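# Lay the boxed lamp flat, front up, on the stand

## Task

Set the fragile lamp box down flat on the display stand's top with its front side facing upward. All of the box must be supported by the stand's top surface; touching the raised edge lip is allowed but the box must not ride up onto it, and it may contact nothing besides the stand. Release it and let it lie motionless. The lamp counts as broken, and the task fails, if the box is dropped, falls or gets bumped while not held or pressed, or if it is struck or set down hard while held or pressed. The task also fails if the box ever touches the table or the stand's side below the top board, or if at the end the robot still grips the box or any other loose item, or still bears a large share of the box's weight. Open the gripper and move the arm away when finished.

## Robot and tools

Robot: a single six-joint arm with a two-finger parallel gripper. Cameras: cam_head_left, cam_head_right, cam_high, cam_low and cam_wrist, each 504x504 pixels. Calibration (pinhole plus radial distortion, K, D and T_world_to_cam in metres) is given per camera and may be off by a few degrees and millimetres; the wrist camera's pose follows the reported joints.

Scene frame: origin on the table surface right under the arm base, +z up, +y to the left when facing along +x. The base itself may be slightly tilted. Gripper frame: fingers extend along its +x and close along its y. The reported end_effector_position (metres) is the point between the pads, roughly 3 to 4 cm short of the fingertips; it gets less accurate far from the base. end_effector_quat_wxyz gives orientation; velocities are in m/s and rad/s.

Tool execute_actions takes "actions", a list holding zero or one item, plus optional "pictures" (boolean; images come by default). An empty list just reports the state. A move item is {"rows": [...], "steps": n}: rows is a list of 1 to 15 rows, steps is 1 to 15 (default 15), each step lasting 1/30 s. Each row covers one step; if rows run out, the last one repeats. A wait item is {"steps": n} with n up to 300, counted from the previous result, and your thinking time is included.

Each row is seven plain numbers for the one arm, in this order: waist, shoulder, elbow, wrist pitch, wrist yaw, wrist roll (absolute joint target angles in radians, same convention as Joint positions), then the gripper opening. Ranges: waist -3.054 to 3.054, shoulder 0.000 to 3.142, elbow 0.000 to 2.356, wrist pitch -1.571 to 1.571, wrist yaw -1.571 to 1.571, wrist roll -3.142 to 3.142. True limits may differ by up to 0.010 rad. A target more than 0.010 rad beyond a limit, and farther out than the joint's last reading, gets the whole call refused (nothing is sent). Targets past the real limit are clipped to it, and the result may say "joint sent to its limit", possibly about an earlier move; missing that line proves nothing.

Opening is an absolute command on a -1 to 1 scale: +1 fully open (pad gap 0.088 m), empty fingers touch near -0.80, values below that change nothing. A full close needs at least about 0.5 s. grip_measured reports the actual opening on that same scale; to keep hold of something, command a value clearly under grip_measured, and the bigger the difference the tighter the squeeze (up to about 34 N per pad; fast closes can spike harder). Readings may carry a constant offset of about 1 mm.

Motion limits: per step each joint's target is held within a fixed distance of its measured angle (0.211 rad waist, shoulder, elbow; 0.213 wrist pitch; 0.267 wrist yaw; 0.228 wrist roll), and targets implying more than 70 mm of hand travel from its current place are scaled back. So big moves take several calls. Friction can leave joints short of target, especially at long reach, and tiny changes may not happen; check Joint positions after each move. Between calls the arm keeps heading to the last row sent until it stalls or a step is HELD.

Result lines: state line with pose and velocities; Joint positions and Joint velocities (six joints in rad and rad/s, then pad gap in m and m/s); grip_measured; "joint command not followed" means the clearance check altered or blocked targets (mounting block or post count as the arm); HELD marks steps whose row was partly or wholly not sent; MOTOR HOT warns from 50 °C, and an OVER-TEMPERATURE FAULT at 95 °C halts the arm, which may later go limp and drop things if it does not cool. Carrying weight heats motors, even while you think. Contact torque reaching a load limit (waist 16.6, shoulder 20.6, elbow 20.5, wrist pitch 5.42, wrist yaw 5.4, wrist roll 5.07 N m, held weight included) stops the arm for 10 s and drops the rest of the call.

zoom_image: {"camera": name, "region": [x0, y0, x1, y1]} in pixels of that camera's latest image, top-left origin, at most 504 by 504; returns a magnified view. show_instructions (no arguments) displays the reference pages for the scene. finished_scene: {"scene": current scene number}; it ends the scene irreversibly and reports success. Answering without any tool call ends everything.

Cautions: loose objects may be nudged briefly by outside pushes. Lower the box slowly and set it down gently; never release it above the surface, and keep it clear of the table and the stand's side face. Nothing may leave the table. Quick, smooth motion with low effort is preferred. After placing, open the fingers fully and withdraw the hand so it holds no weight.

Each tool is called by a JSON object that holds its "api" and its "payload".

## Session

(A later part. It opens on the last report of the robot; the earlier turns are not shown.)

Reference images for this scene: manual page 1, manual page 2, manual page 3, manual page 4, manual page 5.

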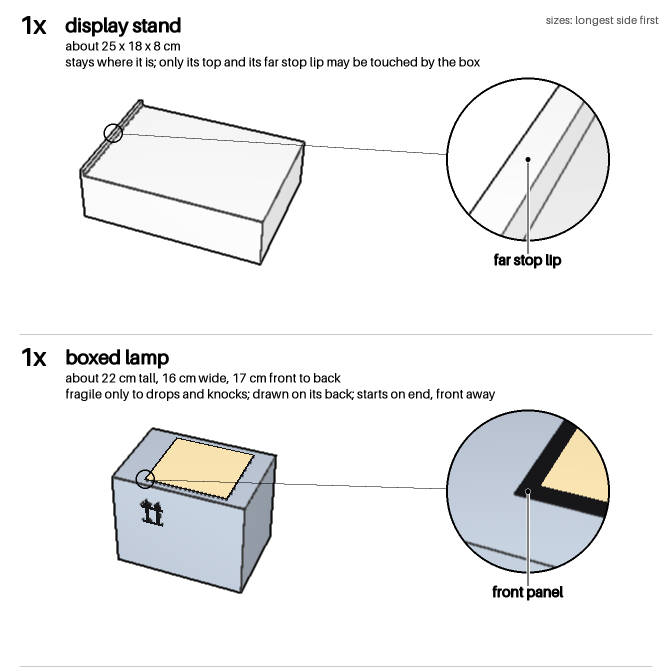

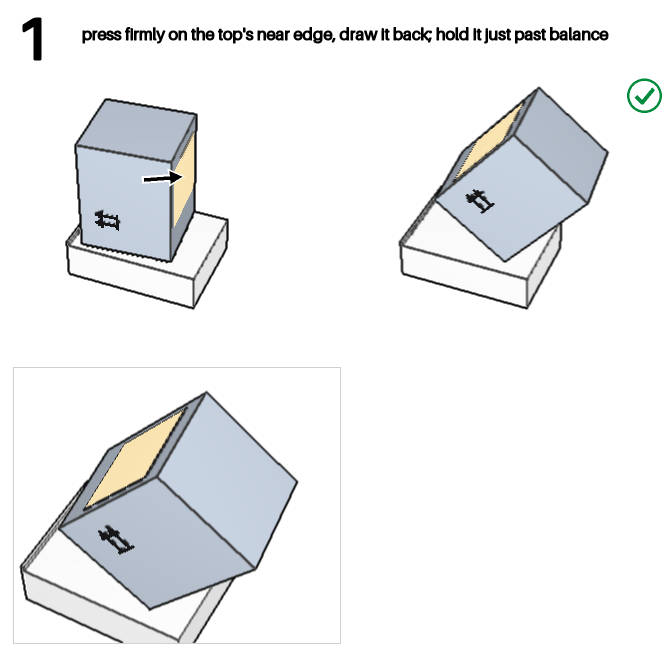

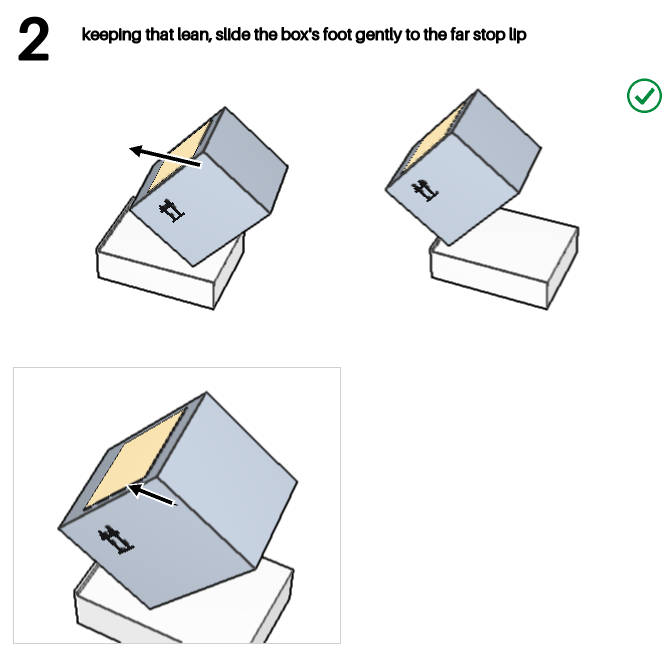

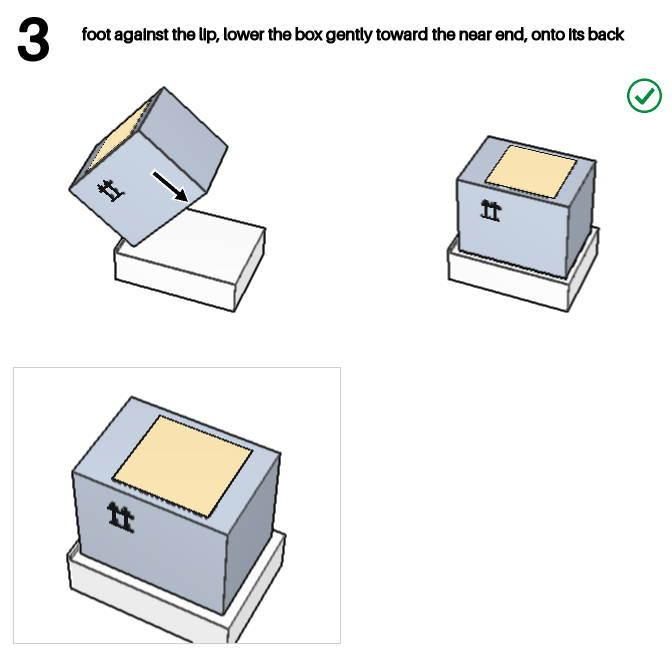

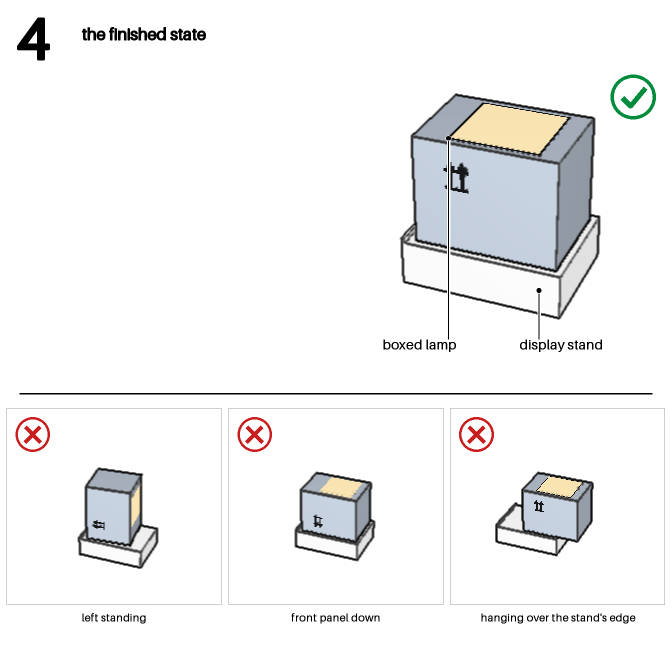

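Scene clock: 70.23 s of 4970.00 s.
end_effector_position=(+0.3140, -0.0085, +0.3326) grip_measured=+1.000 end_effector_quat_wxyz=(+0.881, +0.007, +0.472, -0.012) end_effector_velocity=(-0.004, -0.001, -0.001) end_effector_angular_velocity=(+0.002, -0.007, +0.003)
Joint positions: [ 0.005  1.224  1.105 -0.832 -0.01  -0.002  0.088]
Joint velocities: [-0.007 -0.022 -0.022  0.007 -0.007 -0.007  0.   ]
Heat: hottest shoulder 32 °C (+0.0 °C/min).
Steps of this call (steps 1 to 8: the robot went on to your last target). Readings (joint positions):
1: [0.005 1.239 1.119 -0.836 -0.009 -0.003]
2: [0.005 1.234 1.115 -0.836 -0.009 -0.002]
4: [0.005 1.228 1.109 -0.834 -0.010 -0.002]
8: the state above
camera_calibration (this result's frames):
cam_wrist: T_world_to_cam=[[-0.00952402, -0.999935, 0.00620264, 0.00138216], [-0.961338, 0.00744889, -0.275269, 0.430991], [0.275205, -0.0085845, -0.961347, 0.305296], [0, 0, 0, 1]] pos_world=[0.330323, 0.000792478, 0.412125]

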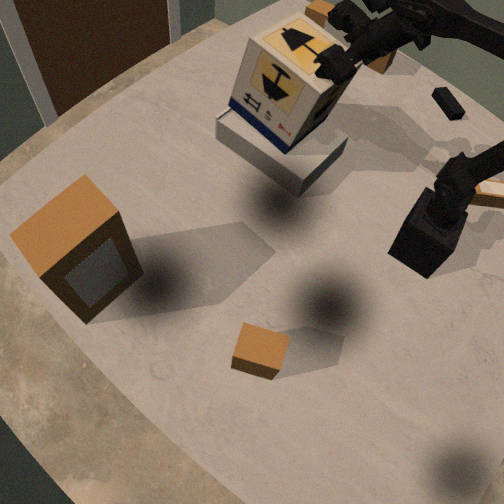

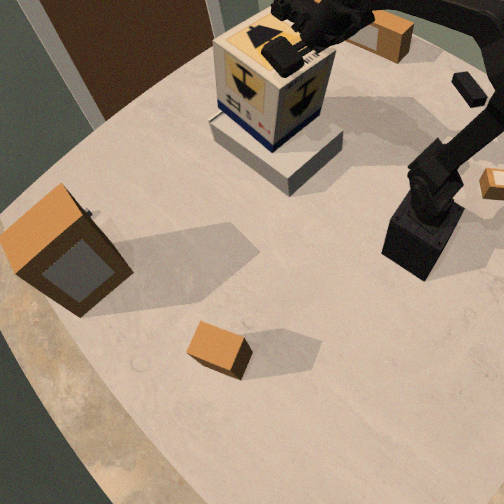

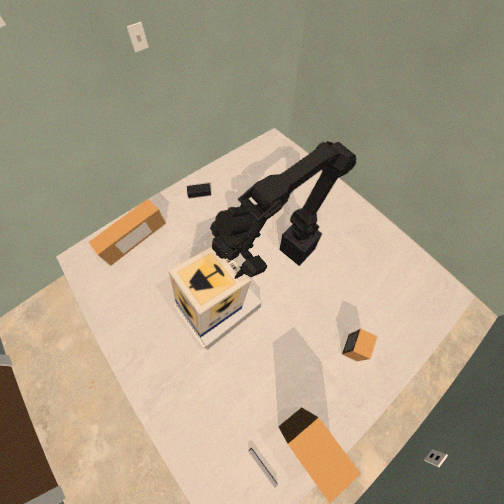

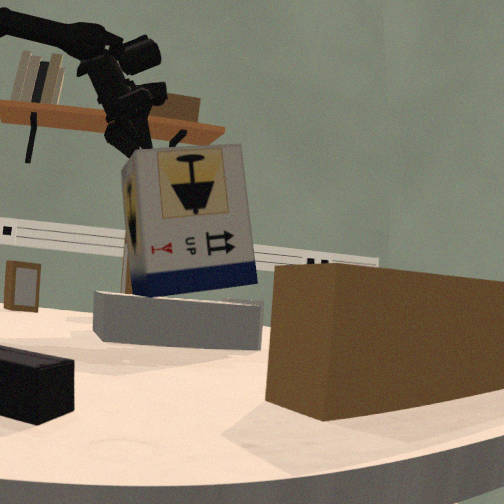

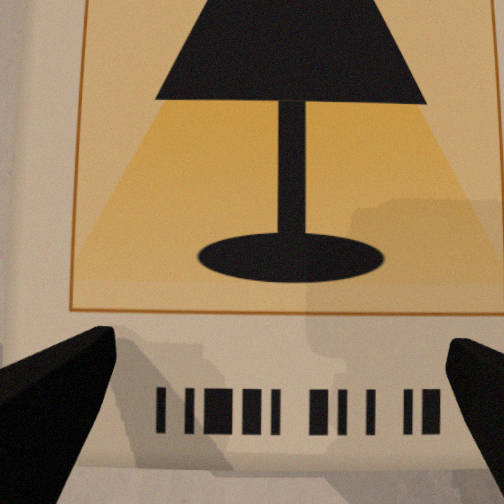

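{"api": "execute_actions", "payload": {"actions": [{"rows":[[0.003,1.2427,1.0477,-0.8489,-0.012,0,1],[0.003,1.2373,1.0430,-0.8474,-0.012,0,1],[0.003,1.2297,1.0363,-0.8452,-0.012,0,1],[0.003,1.2210,1.0287,-0.8427,-0.012,0,1],[0.003,1.2123,1.0211,-0.8402,-0.012,0,1],[0.003,1.2036,1.0135,-0.8377,-0.012,0,1],[0.003,1.1949,1.0059,-0.8353,-0.012,0,1],[0.002,1.1862,0.9984,-0.8329,-0.012,0,1],[0.002,1.1773,0.9910,-0.8308,-0.012,0,1],[0.002,1.1684,0.9836,-0.8287,-0.012,0,1],[0.002,1.1595,0.9762,-0.8266,-0.012,0,1],[0.002,1.1506,0.9688,-0.8246,-0.012,0,1],[0.002,1.1417,0.9614,-0.8225,-0.012,0,1],[0.002,1.1329,0.9541,-0.8204,-0.012,0,1],[0.002,1.1240,0.9467,-0.8183,-0.012,0,1]],"steps":15}], "pictures": false}}

{"api": "execute_actions", "payload": {"actions": [{"rows":[[0.001,1.1151,0.9393,-0.8162,-0.012,0,1],[0.001,1.1062,0.9319,-0.8142,-0.012,0,1],[0.001,1.0973,0.9245,-0.8121,-0.012,0,1],[0.001,1.0884,0.9171,-0.8100,-0.012,0,1],[0.001,1.0795,0.9097,-0.8079,-0.012,0,1],[0.001,1.0703,0.9027,-0.8061,-0.012,0,1],[0.001,1.0609,0.8958,-0.8045,-0.012,0,1],[0.000,1.0516,0.8889,-0.8028,-0.012,0,1],[0.000,1.0423,0.8820,-0.8011,-0.012,0,1],[0.000,1.0329,0.8750,-0.7994,-0.012,0,1],[0.000,1.0236,0.8681,-0.7977,-0.012,0,1],[0.000,1.0142,0.8612,-0.7961,-0.012,0,1],[0.000,1.0049,0.8543,-0.7944,-0.012,0,1],[0.000,0.9955,0.8474,-0.7927,-0.012,0,1],[0.000,0.9862,0.8404,-0.7910,-0.012,0,1]],"steps":15}], "pictures": false}}

{"api": "execute_actions", "payload": {"actions": [{"rows":[[-0.001,0.9769,0.8335,-0.7893,-0.012,0,1],[-0.001,0.9675,0.8266,-0.7877,-0.012,0,1],[-0.001,0.9581,0.8197,-0.7861,-0.012,0,1],[-0.001,0.9484,0.8130,-0.7851,-0.012,0,1],[-0.001,0.9387,0.8063,-0.7840,-0.012,0,1],[-0.002,0.9291,0.7995,-0.7829,-0.012,0,1],[-0.002,0.9194,0.7928,-0.7818,-0.012,0,1],[-0.002,0.9097,0.7861,-0.7808,-0.012,0,1],[-0.002,0.9001,0.7794,-0.7797,-0.012,0,1],[-0.002,0.8904,0.7726,-0.7786,-0.012,0,1],[-0.003,0.8807,0.7659,-0.7776,-0.012,0,1],[-0.003,0.8722,0.7600,-0.7766,-0.012,0,1],[-0.003,0.8662,0.7558,-0.7759,-0.012,0,1],[-0.003,0.8626,0.7533,-0.7755,-0.012,0,1],[-0.003,0.8614,0.7524,-0.7754,-0.012,0,1]],"steps":15}], "pictures": false}}

{"api": "execute_actions", "payload": {"actions": [{"steps":8}]}}

Scene clock: 75.90 s of 4970.00 s.
end_effector_position=(+0.2964, -0.0083, +0.3303) grip_measured=+1.000 end_effector_quat_wxyz=(+0.889, +0.008, +0.458, -0.012) end_effector_velocity=(-0.048, +0.004, -0.009) end_effector_angular_velocity=(+0.011, -0.081, +0.017)
Joint positions: [ 0.003  1.13   1.02  -0.808 -0.011 -0.002  0.088]
Joint velocities: [-0.002 -0.256 -0.227  0.051 -0.022 -0.007  0.   ]
Heat: hottest shoulder 32 °C (-1.0 °C/min).
Steps of this call (steps 1 to 30: the robot went on to your last target; steps 31 to 90: nothing new was sent; then 2.17 s passed at rest; steps 91 to 105: all 15 steps of this action). Readings (joint positions):
91: [0.005 1.221 1.102 -0.830 -0.010 -0.002]
92: [0.005 1.220 1.101 -0.829 -0.010 -0.002]
94: [0.005 1.213 1.095 -0.827 -0.010 -0.002]
98: [0.004 1.187 1.071 -0.821 -0.010 -0.002]
105: the state above

Scene clock: 76.40 s of 4970.00 s.
end_effector_position=(+0.2726, -0.0079, +0.3251) grip_measured=+1.000 end_effector_quat_wxyz=(+0.899, +0.009, +0.438, -0.013) end_effector_velocity=(-0.048, +0.005, -0.012) end_effector_angular_velocity=(+0.018, -0.091, +0.006)
Joint positions: [ 0.     0.998  0.908 -0.784 -0.013  0.001  0.088]
Joint velocities: [-0.002 -0.276 -0.222  0.037 -0.022  0.007  0.   ]
Heat: hottest shoulder 32 °C (+0.0 °C/min).
Steps of this call (steps 1 to 15: all 15 steps of this action). Readings (joint positions):
1: [0.003 1.121 1.013 -0.806 -0.011 -0.002]
2: [0.002 1.113 1.005 -0.805 -0.011 -0.002]
4: [0.002 1.095 0.990 -0.801 -0.012 -0.001]
8: [0.002 1.060 0.960 -0.794 -0.012 -0.001]
15: the state above

Scene clock: 76.90 s of 4970.00 s.
end_effector_position=(+0.2500, -0.0072, +0.3179) grip_measured=+1.000 end_effector_quat_wxyz=(+0.908, +0.010, +0.419, -0.014) end_effector_velocity=(-0.035, +0.003, -0.015) end_effector_angular_velocity=(+0.009, -0.022, +0.002)
Joint positions: [-0.001  0.866  0.804 -0.77  -0.014  0.002  0.088]
Joint velocities: [ 0.002 -0.178 -0.134 -0.022 -0.007  0.007  0.   ]
Heat: hottest shoulder 32 °C (+0.0 °C/min).
Steps of this call (steps 1 to 15: all 15 steps of this action). Readings (joint positions):
1: [0.000 0.989 0.901 -0.782 -0.013 0.001]
2: [0.000 0.980 0.893 -0.781 -0.013 0.001]
4: [-0.000 0.962 0.879 -0.778 -0.013 0.001]
8: [-0.001 0.925 0.850 -0.774 -0.013 0.002]
15: the state above

Scene clock: 77.17 s of 4970.00 s.
end_effector_position=(+0.2477, -0.0071, +0.3170) grip_measured=+1.000 end_effector_quat_wxyz=(+0.909, +0.010, +0.417, -0.014) end_effector_velocity=(-0.007, -0.000, -0.004) end_effector_angular_velocity=(+0.001, +0.017, +0.003)
Joint positions: [-0.001  0.851  0.792 -0.768 -0.014  0.002  0.088]
Joint velocities: [-0.007 -0.017 -0.012 -0.022 -0.007 -0.007  0.   ]
Heat: hottest shoulder 32 °C (+0.0 °C/min).
Steps of this call (steps 1 to 8: the robot went on to your last target). Readings (joint positions):
1: [-0.001 0.861 0.800 -0.770 -0.014 0.002]
2: [-0.001 0.858 0.798 -0.769 -0.014 0.002]
4: [-0.001 0.854 0.795 -0.768 -0.014 0.002]
8: the state above
camera_calibration (this result's frames):
cam_wrist: T_world_to_cam=[[-0.016794, -0.999854, 0.00309483, 0.00498664], [-0.919797, 0.0142356, -0.392137, 0.389805], [0.392036, -0.00943217, -0.919902, 0.266473], [0, 0, 0, 1]] pos_world=[0.254158, 0.00195024, 0.39797]

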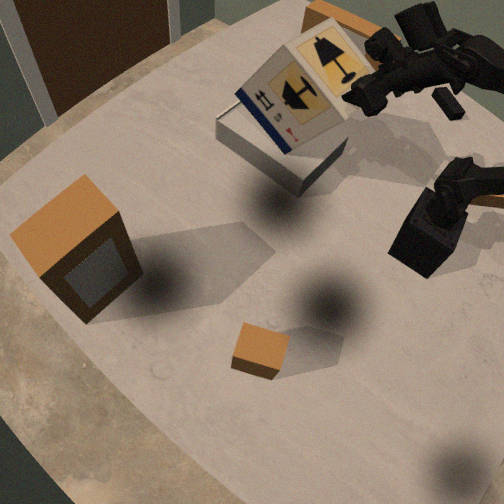

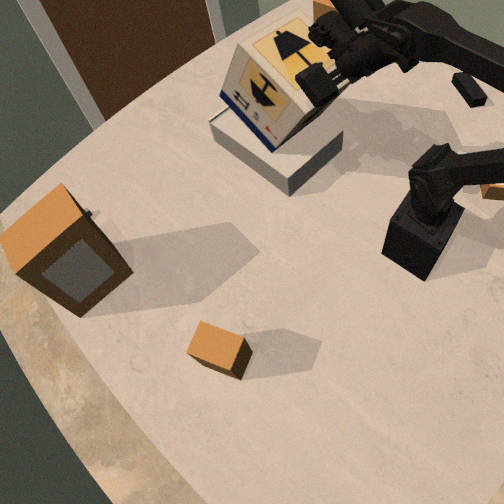

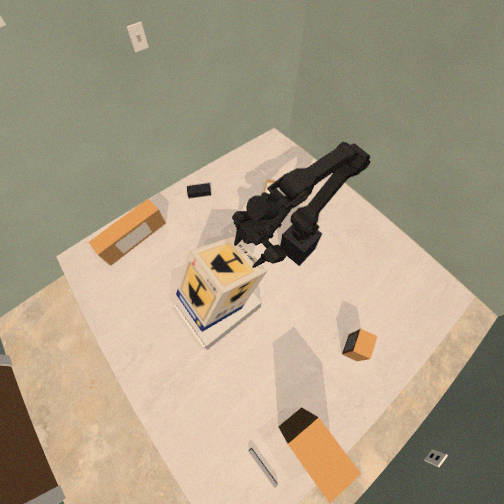

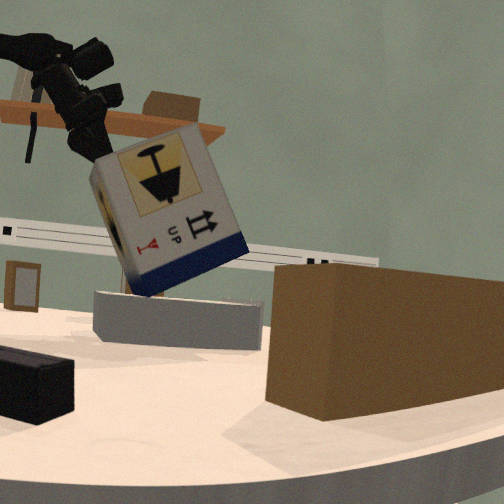

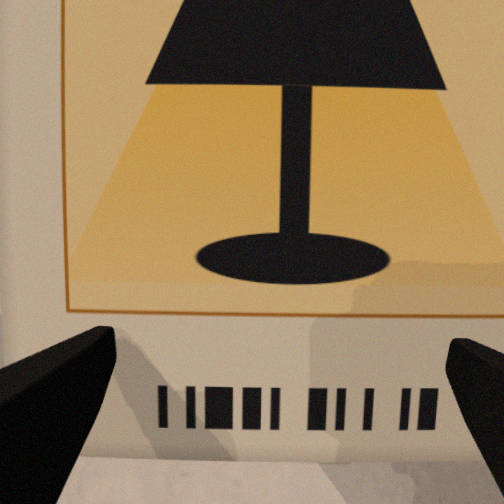

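{"api": "execute_actions", "payload": {"actions": [{"rows":[[-0.004,0.8577,0.7499,-0.7750,-0.012,0,1],[-0.004,0.8517,0.7457,-0.7743,-0.012,0,1],[-0.004,0.8432,0.7398,-0.7734,-0.012,0,1],[-0.004,0.8332,0.7333,-0.7728,-0.012,0,1],[-0.004,0.8230,0.7268,-0.7724,-0.012,0,1],[-0.004,0.8128,0.7204,-0.7720,-0.012,0,1],[-0.004,0.8026,0.7140,-0.7716,-0.012,0,1],[-0.004,0.7924,0.7075,-0.7712,-0.012,0,1],[-0.004,0.7822,0.7011,-0.7708,-0.012,0,1],[-0.004,0.7720,0.6946,-0.7704,-0.012,0,1],[-0.004,0.7618,0.6882,-0.7700,-0.012,0,1],[-0.004,0.7516,0.6818,-0.7696,-0.012,0,1],[-0.004,0.7414,0.6753,-0.7692,-0.012,0,1],[-0.004,0.7312,0.6689,-0.7688,-0.012,0,1],[-0.004,0.7210,0.6624,-0.7684,-0.012,0,1]],"steps":15}], "pictures": false}}

{"api": "execute_actions", "payload": {"actions": [{"rows":[[-0.005,0.7110,0.6562,-0.7682,-0.012,0,1],[-0.005,0.7018,0.6511,-0.7699,-0.012,0,1],[-0.005,0.6926,0.6460,-0.7717,-0.012,0,1],[-0.005,0.6835,0.6409,-0.7734,-0.012,0,1],[-0.005,0.6743,0.6357,-0.7751,-0.012,0,1],[-0.005,0.6652,0.6306,-0.7769,-0.012,0,1],[-0.005,0.6560,0.6255,-0.7786,-0.012,0,1],[-0.005,0.6468,0.6204,-0.7803,-0.012,0,1],[-0.005,0.6377,0.6153,-0.7820,-0.012,0,1],[-0.005,0.6285,0.6102,-0.7838,-0.012,0,1],[-0.005,0.6194,0.6051,-0.7855,-0.012,0,1],[-0.005,0.6113,0.6007,-0.7870,-0.012,0,1],[-0.005,0.6045,0.5968,-0.7883,-0.012,0,1],[-0.005,0.5999,0.5943,-0.7892,-0.012,0,1],[-0.005,0.5976,0.5930,-0.7896,-0.012,0,1]],"steps":15}], "pictures": false}}

{"api": "execute_actions", "payload": {"actions": [{"steps":8}]}}

Scene clock: 82.87 s of 4970.00 s.
end_effector_position=(+0.2307, -0.0063, +0.3079) grip_measured=+1.000 end_effector_quat_wxyz=(+0.914, +0.010, +0.405, -0.014) end_effector_velocity=(-0.047, +0.006, -0.042) end_effector_angular_velocity=(+0.021, -0.013, +0.012)
Joint positions: [-0.002  0.747  0.711 -0.766 -0.016  0.002  0.088]
Joint velocities: [ 0.002 -0.261 -0.242 -0.007 -0.022  0.007  0.   ]
Heat: hottest shoulder 32 °C (+0.0 °C/min).
Steps of this call (steps 1 to 30: the robot went on to your last target; steps 31 to 90: nothing new was sent; then 2.20 s passed at rest; steps 91 to 105: all 15 steps of this action). Readings (joint positions):
91: [-0.002 0.848 0.790 -0.767 -0.014 0.002]
92: [-0.002 0.847 0.789 -0.766 -0.014 0.002]
94: [-0.002 0.839 0.783 -0.766 -0.014 0.002]
98: [-0.002 0.809 0.761 -0.766 -0.015 0.002]
105: the state above

Scene clock: 83.37 s of 4970.00 s.
end_effector_position=(+0.2095, -0.0056, +0.2934) grip_measured=+1.000 end_effector_quat_wxyz=(+0.917, +0.010, +0.398, -0.014) end_effector_velocity=(-0.028, +0.004, -0.017) end_effector_angular_velocity=(+0.020, -0.032, +0.007)
Joint positions: [-0.002  0.62   0.618 -0.785 -0.015  0.002  0.088]
Joint velocities: [-0.002 -0.183 -0.115 -0.037 -0.022  0.007  0.   ]
Heat: hottest shoulder 32 °C (+0.0 °C/min).
Steps of this call (steps 1 to 15: all 15 steps of this action). Readings (joint positions):
1: [-0.002 0.738 0.703 -0.766 -0.016 0.002]
2: [-0.002 0.729 0.695 -0.766 -0.016 0.002]
4: [-0.002 0.712 0.681 -0.766 -0.016 0.002]
8: [-0.002 0.677 0.656 -0.772 -0.016 0.002]
15: the state above

Scene clock: 83.63 s of 4970.00 s.
end_effector_position=(+0.2071, -0.0056, +0.2918) grip_measured=+1.000 end_effector_quat_wxyz=(+0.918, +0.010, +0.397, -0.014) end_effector_velocity=(-0.006, +0.003, -0.005) end_effector_angular_velocity=(+0.012, +0.017, +0.018)
Joint positions: [-0.002  0.603  0.608 -0.787 -0.015  0.002  0.088]
Joint velocities: [-0.002 -0.017 -0.012 -0.022 -0.022 -0.007  0.   ]
Heat: hottest shoulder 32 °C (+0.0 °C/min).
Steps of this call (steps 1 to 8: the robot went on to your last target). Readings (joint positions):
1: [-0.002 0.615 0.615 -0.786 -0.015 0.002]
2: [-0.002 0.611 0.613 -0.786 -0.015 0.002]
4: [-0.002 0.607 0.610 -0.787 -0.015 0.002]
8: the state above
camera_calibration (this result's frames):
cam_wrist: T_world_to_cam=[[-0.0168486, -0.999852, 0.00337188, 0.00589478], [-0.901719, 0.0137377, -0.432103, 0.350474], [0.431993, -0.0103208, -0.901818, 0.245724], [0, 0, 0, 1]] pos_world=[0.209977, 0.00361527, 0.37302]

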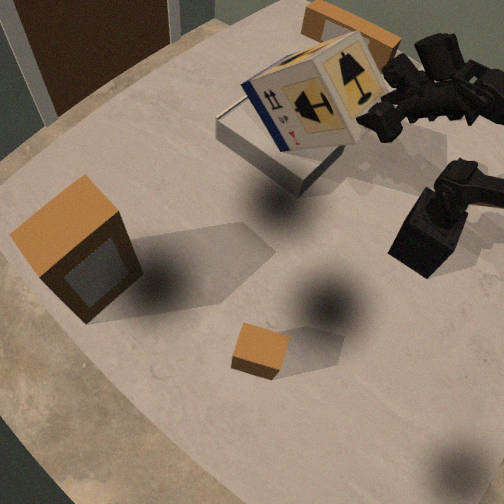

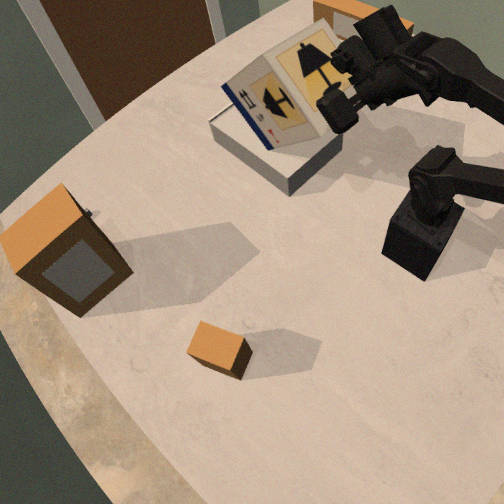

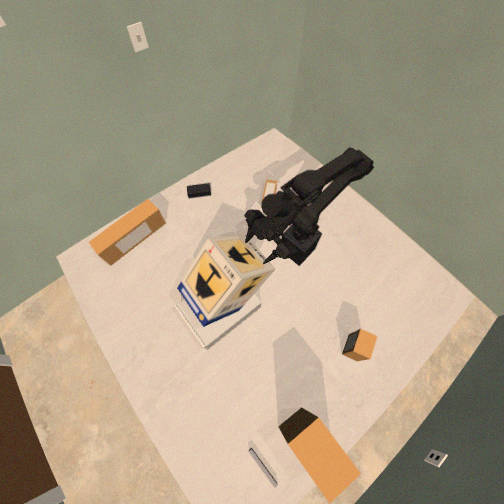

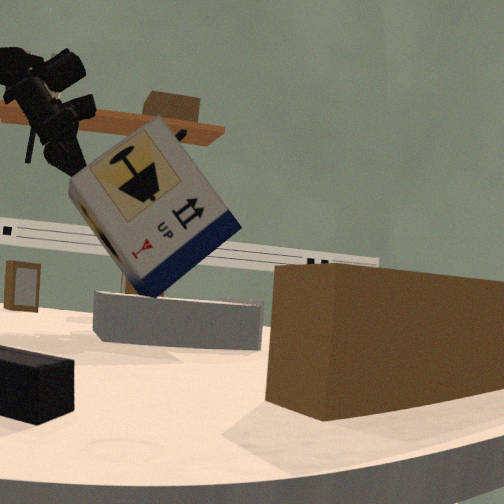

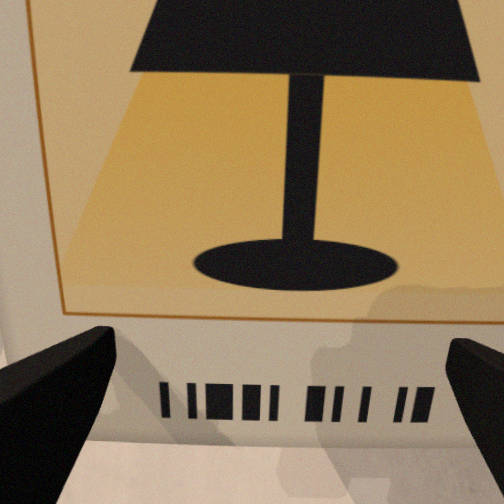

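{"api": "execute_actions", "payload": {"actions": [{"rows":[[0.002,0.6120,0.6110,-0.7850,-0.012,0,1],[0.002,0.6136,0.6113,-0.7836,-0.012,0,1],[0.002,0.6161,0.6118,-0.7814,-0.012,0,1],[0.0025,0.6193,0.6124,-0.7785,-0.012,0,1],[0.003,0.6234,0.6132,-0.7749,-0.012,0,1],[0.003,0.6283,0.6142,-0.7705,-0.012,0,1],[0.0035,0.6340,0.6153,-0.7655,-0.012,0,1],[0.004,0.6406,0.6166,-0.7597,-0.012,0,1],[0.0045,0.6479,0.6180,-0.7531,-0.012,0,1],[0.005,0.6552,0.6194,-0.7466,-0.012,0,1],[0.0055,0.6626,0.6209,-0.7401,-0.012,0,1],[0.006,0.6708,0.6224,-0.7329,-0.012,0,1],[0.0065,0.6781,0.6239,-0.7264,-0.012,0,1],[0.007,0.6863,0.6255,-0.7191,-0.012,0,1],[0.0075,0.6936,0.6269,-0.7126,-0.012,0,1]],"steps":15}], "pictures": false}}

{"api": "execute_actions", "payload": {"actions": [{"rows":[[0.0079,0.7010,0.6286,-0.7069,-0.012,0,1],[0.0083,0.7084,0.6303,-0.7012,-0.012,0,1],[0.0088,0.7158,0.6320,-0.6955,-0.012,0,1],[0.0092,0.7232,0.6337,-0.6898,-0.012,0,1],[0.0096,0.7307,0.6354,-0.6842,-0.012,0,1],[0.0100,0.7381,0.6370,-0.6785,-0.012,0,1],[0.0104,0.7455,0.6387,-0.6728,-0.012,0,1],[0.0109,0.7529,0.6404,-0.6671,-0.012,0,1],[0.0113,0.7603,0.6421,-0.6614,-0.012,0,1],[0.0117,0.7677,0.6438,-0.6557,-0.012,0,1],[0.0121,0.7751,0.6459,-0.6505,-0.012,0,1],[0.0124,0.7824,0.6480,-0.6453,-0.012,0,1],[0.0128,0.7898,0.6501,-0.6401,-0.012,0,1],[0.0132,0.7971,0.6522,-0.6349,-0.012,0,1],[0.0136,0.8045,0.6544,-0.6297,-0.012,0,1]],"steps":15}], "pictures": false}}

{"api": "execute_actions", "payload": {"actions": [{"rows":[[0.0139,0.8118,0.6565,-0.6244,-0.012,0,1],[0.0143,0.8192,0.6586,-0.6192,-0.012,0,1],[0.0147,0.8265,0.6607,-0.6140,-0.012,0,1],[0.0150,0.8339,0.6628,-0.6088,-0.012,0,1],[0.0154,0.8412,0.6649,-0.6036,-0.012,0,1],[0.0157,0.8484,0.6674,-0.5989,-0.012,0,1],[0.0161,0.8557,0.6699,-0.5942,-0.012,0,1],[0.0164,0.8629,0.6724,-0.5895,-0.012,0,1],[0.0168,0.8701,0.6749,-0.5848,-0.012,0,1],[0.0171,0.8774,0.6774,-0.5801,-0.012,0,1],[0.0174,0.8846,0.6798,-0.5753,-0.012,0,1],[0.0178,0.8918,0.6823,-0.5706,-0.012,0,1],[0.0181,0.8990,0.6848,-0.5659,-0.012,0,1],[0.0185,0.9063,0.6873,-0.5612,-0.012,0,1],[0.0188,0.9135,0.6898,-0.5565,-0.012,0,1]],"steps":15}], "pictures": false}}

{"api": "execute_actions", "payload": {"actions": [{"steps":8}]}}

Scene clock: 91.03 s of 4970.00 s.
end_effector_position=(+0.2189, -0.0059, +0.2900) grip_measured=+1.000 end_effector_quat_wxyz=(+0.917, +0.008, +0.398, -0.014) end_effector_velocity=(+0.045, +0.001, +0.002) end_effector_angular_velocity=(-0.010, -0.012, +0.028)
Joint positions: [ 0.002  0.664  0.613 -0.735 -0.011  0.002  0.088]
Joint velocities: [ 0.007  0.212  0.042  0.183 -0.007 -0.022  0.   ]
Heat: hottest shoulder 32 °C (-1.0 °C/min).
Steps of this call (steps 1 to 30: the robot went on to your last target; steps 31 to 90: nothing new was sent; then 3.90 s passed at rest; steps 91 to 105: all 15 steps of this action). Readings (joint positions):
91: [-0.002 0.601 0.606 -0.788 -0.015 0.002]
92: [-0.002 0.602 0.606 -0.788 -0.015 0.002]
94: [-0.002 0.604 0.606 -0.786 -0.015 0.002]
98: [-0.001 0.618 0.606 -0.774 -0.014 0.002]
105: the state above

Scene clock: 91.53 s of 4970.00 s.
end_effector_position=(+0.2416, -0.0052, +0.2907) grip_measured=+1.000 end_effector_quat_wxyz=(+0.918, +0.007, +0.397, -0.011) end_effector_velocity=(+0.043, +0.001, -0.003) end_effector_angular_velocity=(+0.011, +0.012, +0.007)
Joint positions: [ 0.008  0.773  0.639 -0.649 -0.011  0.002  0.088]
Joint velocities: [ 0.007  0.222  0.056  0.154 -0.007  0.007  0.   ]
Heat: hottest shoulder 32 °C (-1.0 °C/min).
Steps of this call (steps 1 to 15: all 15 steps of this action). Readings (joint positions):
1: [0.002 0.671 0.615 -0.729 -0.011 0.002]
2: [0.002 0.678 0.616 -0.723 -0.011 0.002]
4: [0.003 0.692 0.619 -0.711 -0.011 0.002]
8: [0.005 0.722 0.626 -0.687 -0.011 0.002]
15: the state above

Scene clock: 92.03 s of 4970.00 s.
end_effector_position=(+0.2639, -0.0045, +0.2902) grip_measured=+1.000 end_effector_quat_wxyz=(+0.918, +0.006, +0.397, -0.008) end_effector_velocity=(+0.040, -0.002, -0.007) end_effector_angular_velocity=(-0.009, +0.037, +0.003)
Joint positions: [ 0.013  0.882  0.672 -0.574 -0.012  0.002  0.088]
Joint velocities: [ 0.002  0.217  0.071  0.11   0.007 -0.007  0.   ]
Heat: hottest shoulder 32 °C (-1.0 °C/min).
Steps of this call (steps 1 to 15: all 15 steps of this action). Readings (joint positions):
1: [0.008 0.780 0.640 -0.644 -0.011 0.002]
2: [0.009 0.788 0.642 -0.638 -0.011 0.002]
4: [0.010 0.803 0.647 -0.628 -0.011 0.002]
8: [0.011 0.832 0.655 -0.607 -0.011 0.002]
15: the state above

Scene clock: 92.30 s of 4970.00 s.
end_effector_position=(+0.2681, -0.0044, +0.2897) grip_measured=+1.000 end_effector_quat_wxyz=(+0.917, +0.006, +0.398, -0.008) end_effector_velocity=(+0.005, +0.003, +0.003) end_effector_angular_velocity=(+0.021, -0.018, +0.007)
Joint positions: [ 0.014  0.903  0.678 -0.561 -0.011  0.002  0.088]
Joint velocities: [-0.002  0.012  0.007  0.022 -0.022  0.007  0.   ]
Heat: hottest shoulder 32 °C (-1.0 °C/min).
Steps of this call (steps 1 to 8: the robot went on to your last target). Readings (joint positions):
1: [0.014 0.888 0.674 -0.570 -0.012 0.002]
2: [0.014 0.893 0.676 -0.567 -0.011 0.002]
4: [0.014 0.899 0.677 -0.564 -0.011 0.002]
8: the state above
camera_calibration (this result's frames):
cam_wrist: T_world_to_cam=[[-0.00290938, -0.99998, 0.00554274, 0.00370049], [-0.903029, 0.000246202, -0.42958, 0.404119], [0.429571, -0.00625507, -0.903012, 0.218482], [0, 0, 0, 1]] pos_world=[0.271089, 0.00496755, 0.370873]

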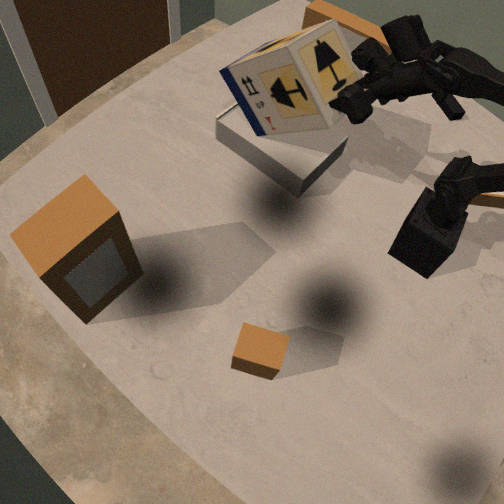

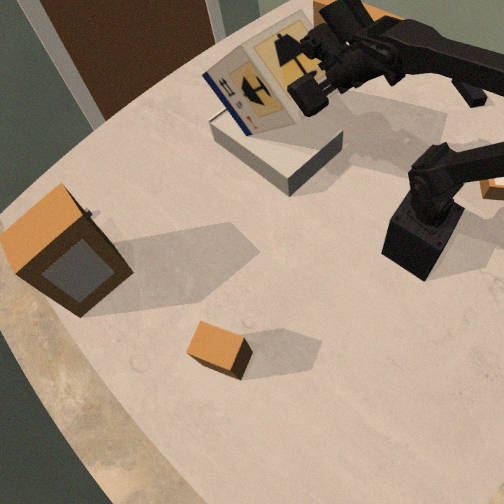

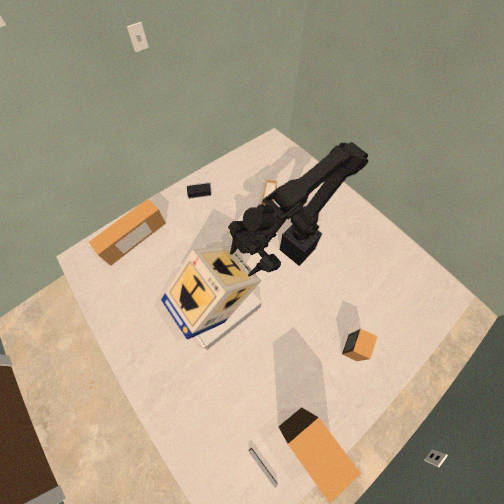

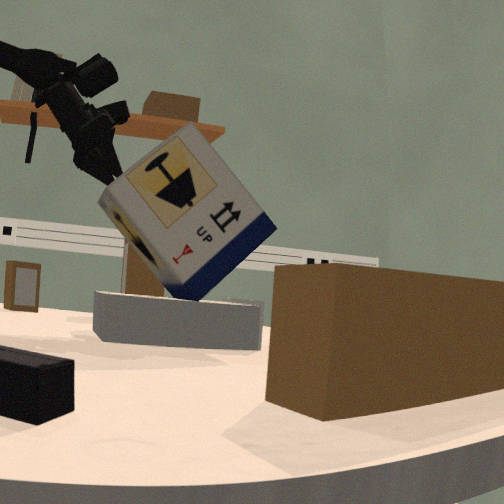

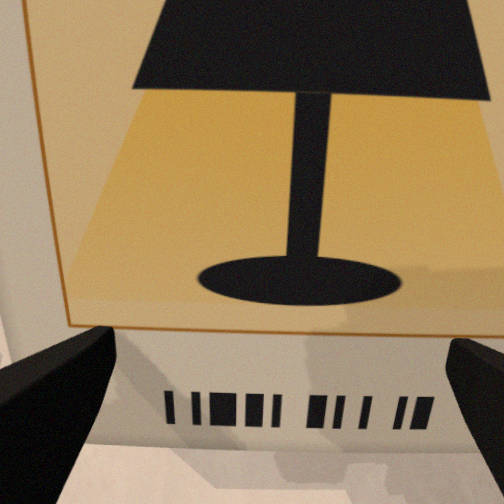

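{"api": "zoom_image", "payload": {"camera": "cam_head_right", "region": [195, 60, 355, 200]}}

{"api": "zoom_image", "payload": {"camera": "cam_high", "region": [145, 240, 275, 360]}}

Region (195, 60, 355, 200) of cam_head_right's 504x504 image, scaled by 3.150, with more detail than that image has; it fills the top 441 rows of this view, and the rest is white.

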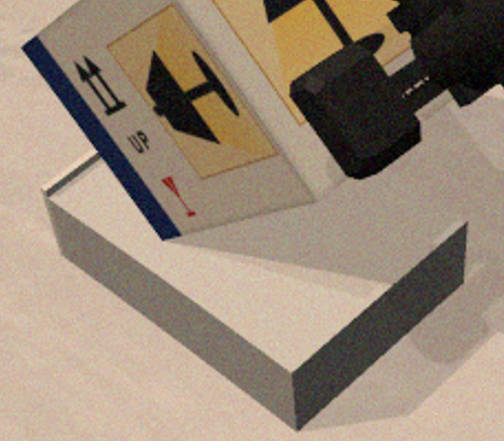

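Region (145, 240, 275, 360) of cam_high's 504x504 image, scaled by 3.877, with more detail than that image has; it fills the top 465 rows of this view, and the rest is white.

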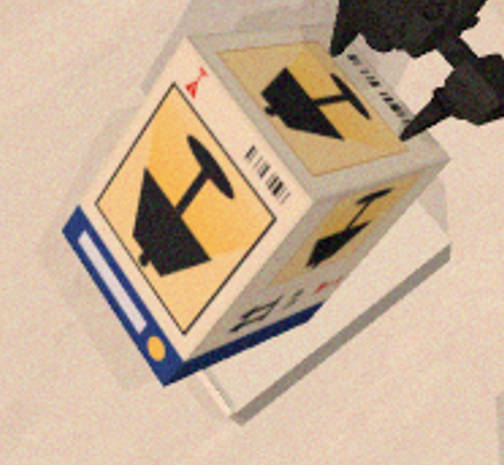

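{"api": "execute_actions", "payload": {"actions": [{"rows":[[0.0189,0.9149,0.6905,-0.5558,-0.012,0,1],[0.0191,0.9177,0.6920,-0.5545,-0.012,0,1],[0.0194,0.9219,0.6941,-0.5525,-0.012,0,1],[0.0197,0.9268,0.6966,-0.5501,-0.012,0,1],[0.0201,0.9323,0.6995,-0.5474,-0.012,0,1],[0.0206,0.9386,0.7027,-0.5444,-0.012,0,1],[0.0210,0.9449,0.7060,-0.5414,-0.012,0,1],[0.0214,0.9512,0.7092,-0.5384,-0.012,0,1],[0.0219,0.9575,0.7124,-0.5353,-0.012,0,1],[0.0223,0.9638,0.7156,-0.5323,-0.012,0,1],[0.0228,0.9700,0.7189,-0.5293,-0.012,0,1],[0.0232,0.9767,0.7223,-0.5261,-0.012,0,1],[0.0237,0.9833,0.7257,-0.5229,-0.012,0,1],[0.0242,0.9901,0.7297,-0.5201,-0.012,0,1],[0.0247,0.9969,0.7336,-0.5172,-0.012,0,1]],"steps":15}], "pictures": false}}

{"api": "execute_actions", "payload": {"actions": [{"rows":[[0.0252,1.0038,0.7376,-0.5144,-0.012,0,1],[0.0257,1.0106,0.7415,-0.5115,-0.012,0,1],[0.0262,1.0174,0.7455,-0.5087,-0.012,0,1],[0.0266,1.0242,0.7494,-0.5059,-0.012,0,1],[0.0271,1.0310,0.7534,-0.5030,-0.012,0,1],[0.0276,1.0379,0.7573,-0.5002,-0.012,0,1],[0.0281,1.0447,0.7613,-0.4973,-0.012,0,1],[0.0286,1.0515,0.7652,-0.4945,-0.012,0,1],[0.0291,1.0581,0.7695,-0.4922,-0.012,0,1],[0.0296,1.0648,0.7737,-0.4898,-0.012,0,1],[0.0301,1.0714,0.7780,-0.4875,-0.012,0,1],[0.0306,1.0781,0.7823,-0.4851,-0.012,0,1],[0.0311,1.0847,0.7866,-0.4828,-0.012,0,1],[0.0315,1.0913,0.7908,-0.4805,-0.012,0,1],[0.0320,1.0980,0.7951,-0.4781,-0.012,0,1]],"steps":15}], "pictures": false}}

{"api": "execute_actions", "payload": {"actions": [{"rows":[[0.0325,1.1046,0.7994,-0.4758,-0.012,0,1],[0.0330,1.1113,0.8036,-0.4734,-0.012,0,1],[0.0335,1.1179,0.8079,-0.4711,-0.012,0,1],[0.0340,1.1244,0.8117,-0.4684,-0.012,0,1],[0.0345,1.1309,0.8156,-0.4657,-0.012,0,1],[0.0350,1.1374,0.8194,-0.4631,-0.012,0,1],[0.0355,1.1439,0.8232,-0.4604,-0.012,0,1],[0.0360,1.1505,0.8271,-0.4577,-0.012,0,1],[0.0364,1.1570,0.8309,-0.4550,-0.012,0,1],[0.0369,1.1635,0.8347,-0.4523,-0.012,0,1],[0.0374,1.1700,0.8385,-0.4497,-0.012,0,1],[0.0379,1.1765,0.8424,-0.4470,-0.012,0,1],[0.0384,1.1830,0.8462,-0.4443,-0.012,0,1],[0.0389,1.1894,0.8503,-0.4421,-0.012,0,1],[0.0394,1.1957,0.8544,-0.4399,-0.012,0,1]],"steps":15}], "pictures": false}}

{"api": "execute_actions", "payload": {"actions": [{"steps":8}]}}

{"api": "zoom_image", "payload": {"camera": "cam_high", "region": [145, 240, 275, 360]}}

{"api": "zoom_image", "payload": {"camera": "cam_head_right", "region": [195, 60, 355, 200]}}

{"api": "zoom_image", "payload": {"camera": "cam_low", "region": [120, 150, 320, 330]}}

Scene clock: 101.13 s of 4970.00 s.
end_effector_position=(+0.2821, -0.0035, +0.2921) grip_measured=+1.000 end_effector_quat_wxyz=(+0.918, +0.005, +0.397, -0.006) end_effector_velocity=(+0.040, +0.006, +0.004) end_effector_angular_velocity=(+0.012, +0.007, +0.033)
Joint positions: [ 0.019  0.967  0.712 -0.529 -0.011  0.002  0.088]
Joint velocities: [ 0.012  0.188  0.1    0.081 -0.022 -0.007  0.   ]
Heat: hottest wrist pitch 33 °C (+0.0 °C/min).
Steps of this call (steps 1 to 30: the robot went on to your last target; steps 31 to 90: nothing new was sent; then 5.33 s passed at rest; steps 91 to 105: all 15 steps of this action). Readings (joint positions):
91: [0.015 0.905 0.680 -0.559 -0.011 0.002]
92: [0.015 0.906 0.680 -0.559 -0.011 0.002]
94: [0.015 0.909 0.682 -0.557 -0.011 0.002]
98: [0.016 0.925 0.690 -0.549 -0.011 0.002]
105: the state above

Scene clock: 101.63 s of 4970.00 s.
end_effector_position=(+0.3043, -0.0020, +0.2952) grip_measured=+1.000 end_effector_quat_wxyz=(+0.918, +0.004, +0.397, -0.003) end_effector_velocity=(+0.041, +0.004, +0.005) end_effector_angular_velocity=(+0.011, +0.012, +0.012)
Joint positions: [ 0.025  1.066  0.772 -0.488 -0.011  0.002  0.088]
Joint velocities: [ 0.012  0.188  0.125  0.051 -0.007  0.007  0.   ]
Heat: hottest wrist pitch 33 °C (+0.0 °C/min).
Steps of this call (steps 1 to 15: all 15 steps of this action). Readings (joint positions):
1: [0.019 0.974 0.716 -0.526 -0.011 0.002]
2: [0.020 0.980 0.719 -0.523 -0.011 0.002]
4: [0.020 0.993 0.727 -0.517 -0.011 0.002]
8: [0.022 1.020 0.743 -0.506 -0.011 0.002]
15: the state above

Scene clock: 102.13 s of 4970.00 s.
end_effector_position=(+0.3270, +0.0001, +0.2970) grip_measured=+1.000 end_effector_quat_wxyz=(+0.918, +0.002, +0.395, +0.000) end_effector_velocity=(+0.044, +0.005, -0.001) end_effector_angular_velocity=(+0.001, -0.002, +0.023)
Joint positions: [ 0.033  1.163  0.832 -0.45  -0.01   0.002  0.088]
Joint velocities: [ 0.012  0.188  0.11   0.081 -0.007 -0.007  0.   ]
Heat: hottest wrist pitch 33 °C (-1.0 °C/min).
Steps of this call (steps 1 to 15: all 15 steps of this action). Readings (joint positions):
1: [0.026 1.073 0.776 -0.486 -0.011 0.002]
2: [0.026 1.079 0.780 -0.483 -0.011 0.002]
4: [0.028 1.092 0.789 -0.478 -0.011 0.002]
8: [0.029 1.117 0.805 -0.468 -0.011 0.002]
15: the state above

Scene clock: 102.40 s of 4970.00 s.
end_effector_position=(+0.3312, +0.0005, +0.2966) grip_measured=+1.000 end_effector_quat_wxyz=(+0.918, +0.002, +0.396, +0.001) end_effector_velocity=(+0.001, -0.002, -0.002) end_effector_angular_velocity=(-0.010, +0.012, -0.002)
Joint positions: [ 0.034  1.181  0.843 -0.443 -0.011  0.002  0.088]
Joint velocities: [-0.002  0.012  0.007 -0.007  0.007 -0.007  0.   ]
Heat: hottest wrist pitch 33 °C (-1.0 °C/min).
Steps of this call (steps 1 to 8: the robot went on to your last target). Readings (joint positions):
1: [0.034 1.168 0.835 -0.447 -0.011 0.002]
2: [0.034 1.173 0.838 -0.446 -0.011 0.002]
4: [0.034 1.178 0.841 -0.444 -0.011 0.002]
8: the state above
camera_calibration (this result's frames):
cam_wrist: T_world_to_cam=[[0.0170325, -0.999841, 0.00524675, 0.00226836], [-0.901082, -0.0176239, -0.43329, 0.464469], [0.433314, 0.00265228, -0.901239, 0.195862], [0, 0, 0, 1]] pos_world=[0.333617, 0.00993427, 0.377757]

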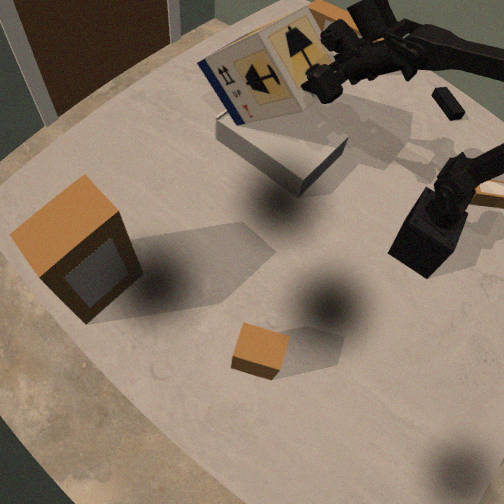

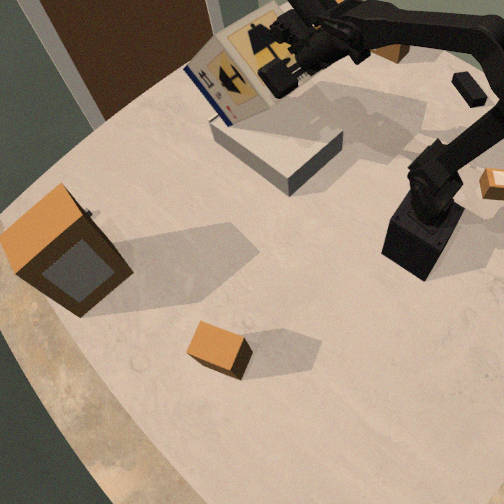

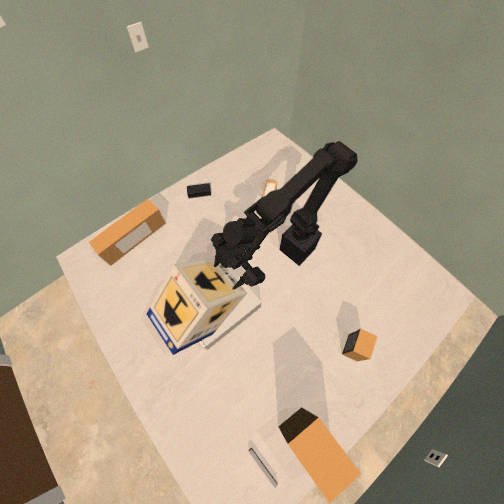

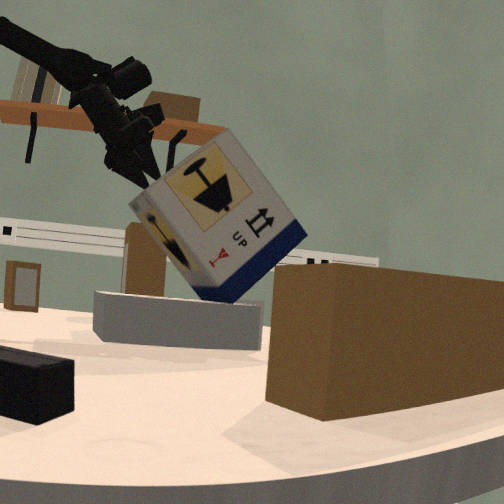

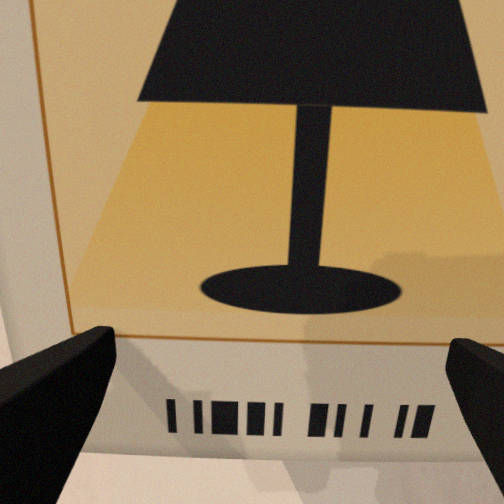

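Region (145, 240, 275, 360) of cam_high's 504x504 image, scaled by 3.877, with more detail than that image has; it fills the top 465 rows of this view, and the rest is white.

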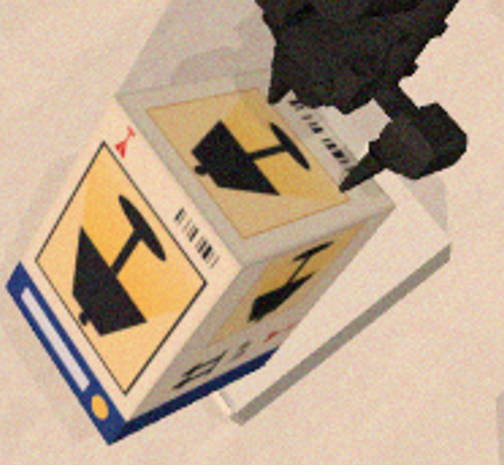

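Region (195, 60, 355, 200) of cam_head_right's 504x504 image, scaled by 3.150, with more detail than that image has; it fills the top 441 rows of this view, and the rest is white.

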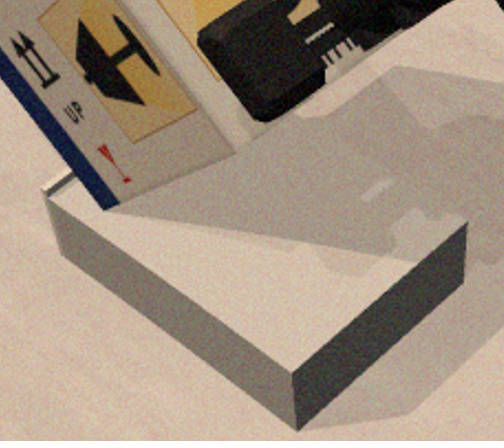

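Region (120, 150, 320, 330) of cam_low's 504x504 image, scaled by 2.520, with more detail than that image has; it fills the top 454 rows of this view, and the rest is white.

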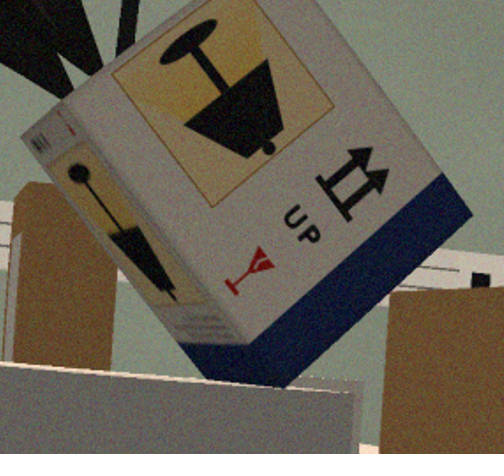

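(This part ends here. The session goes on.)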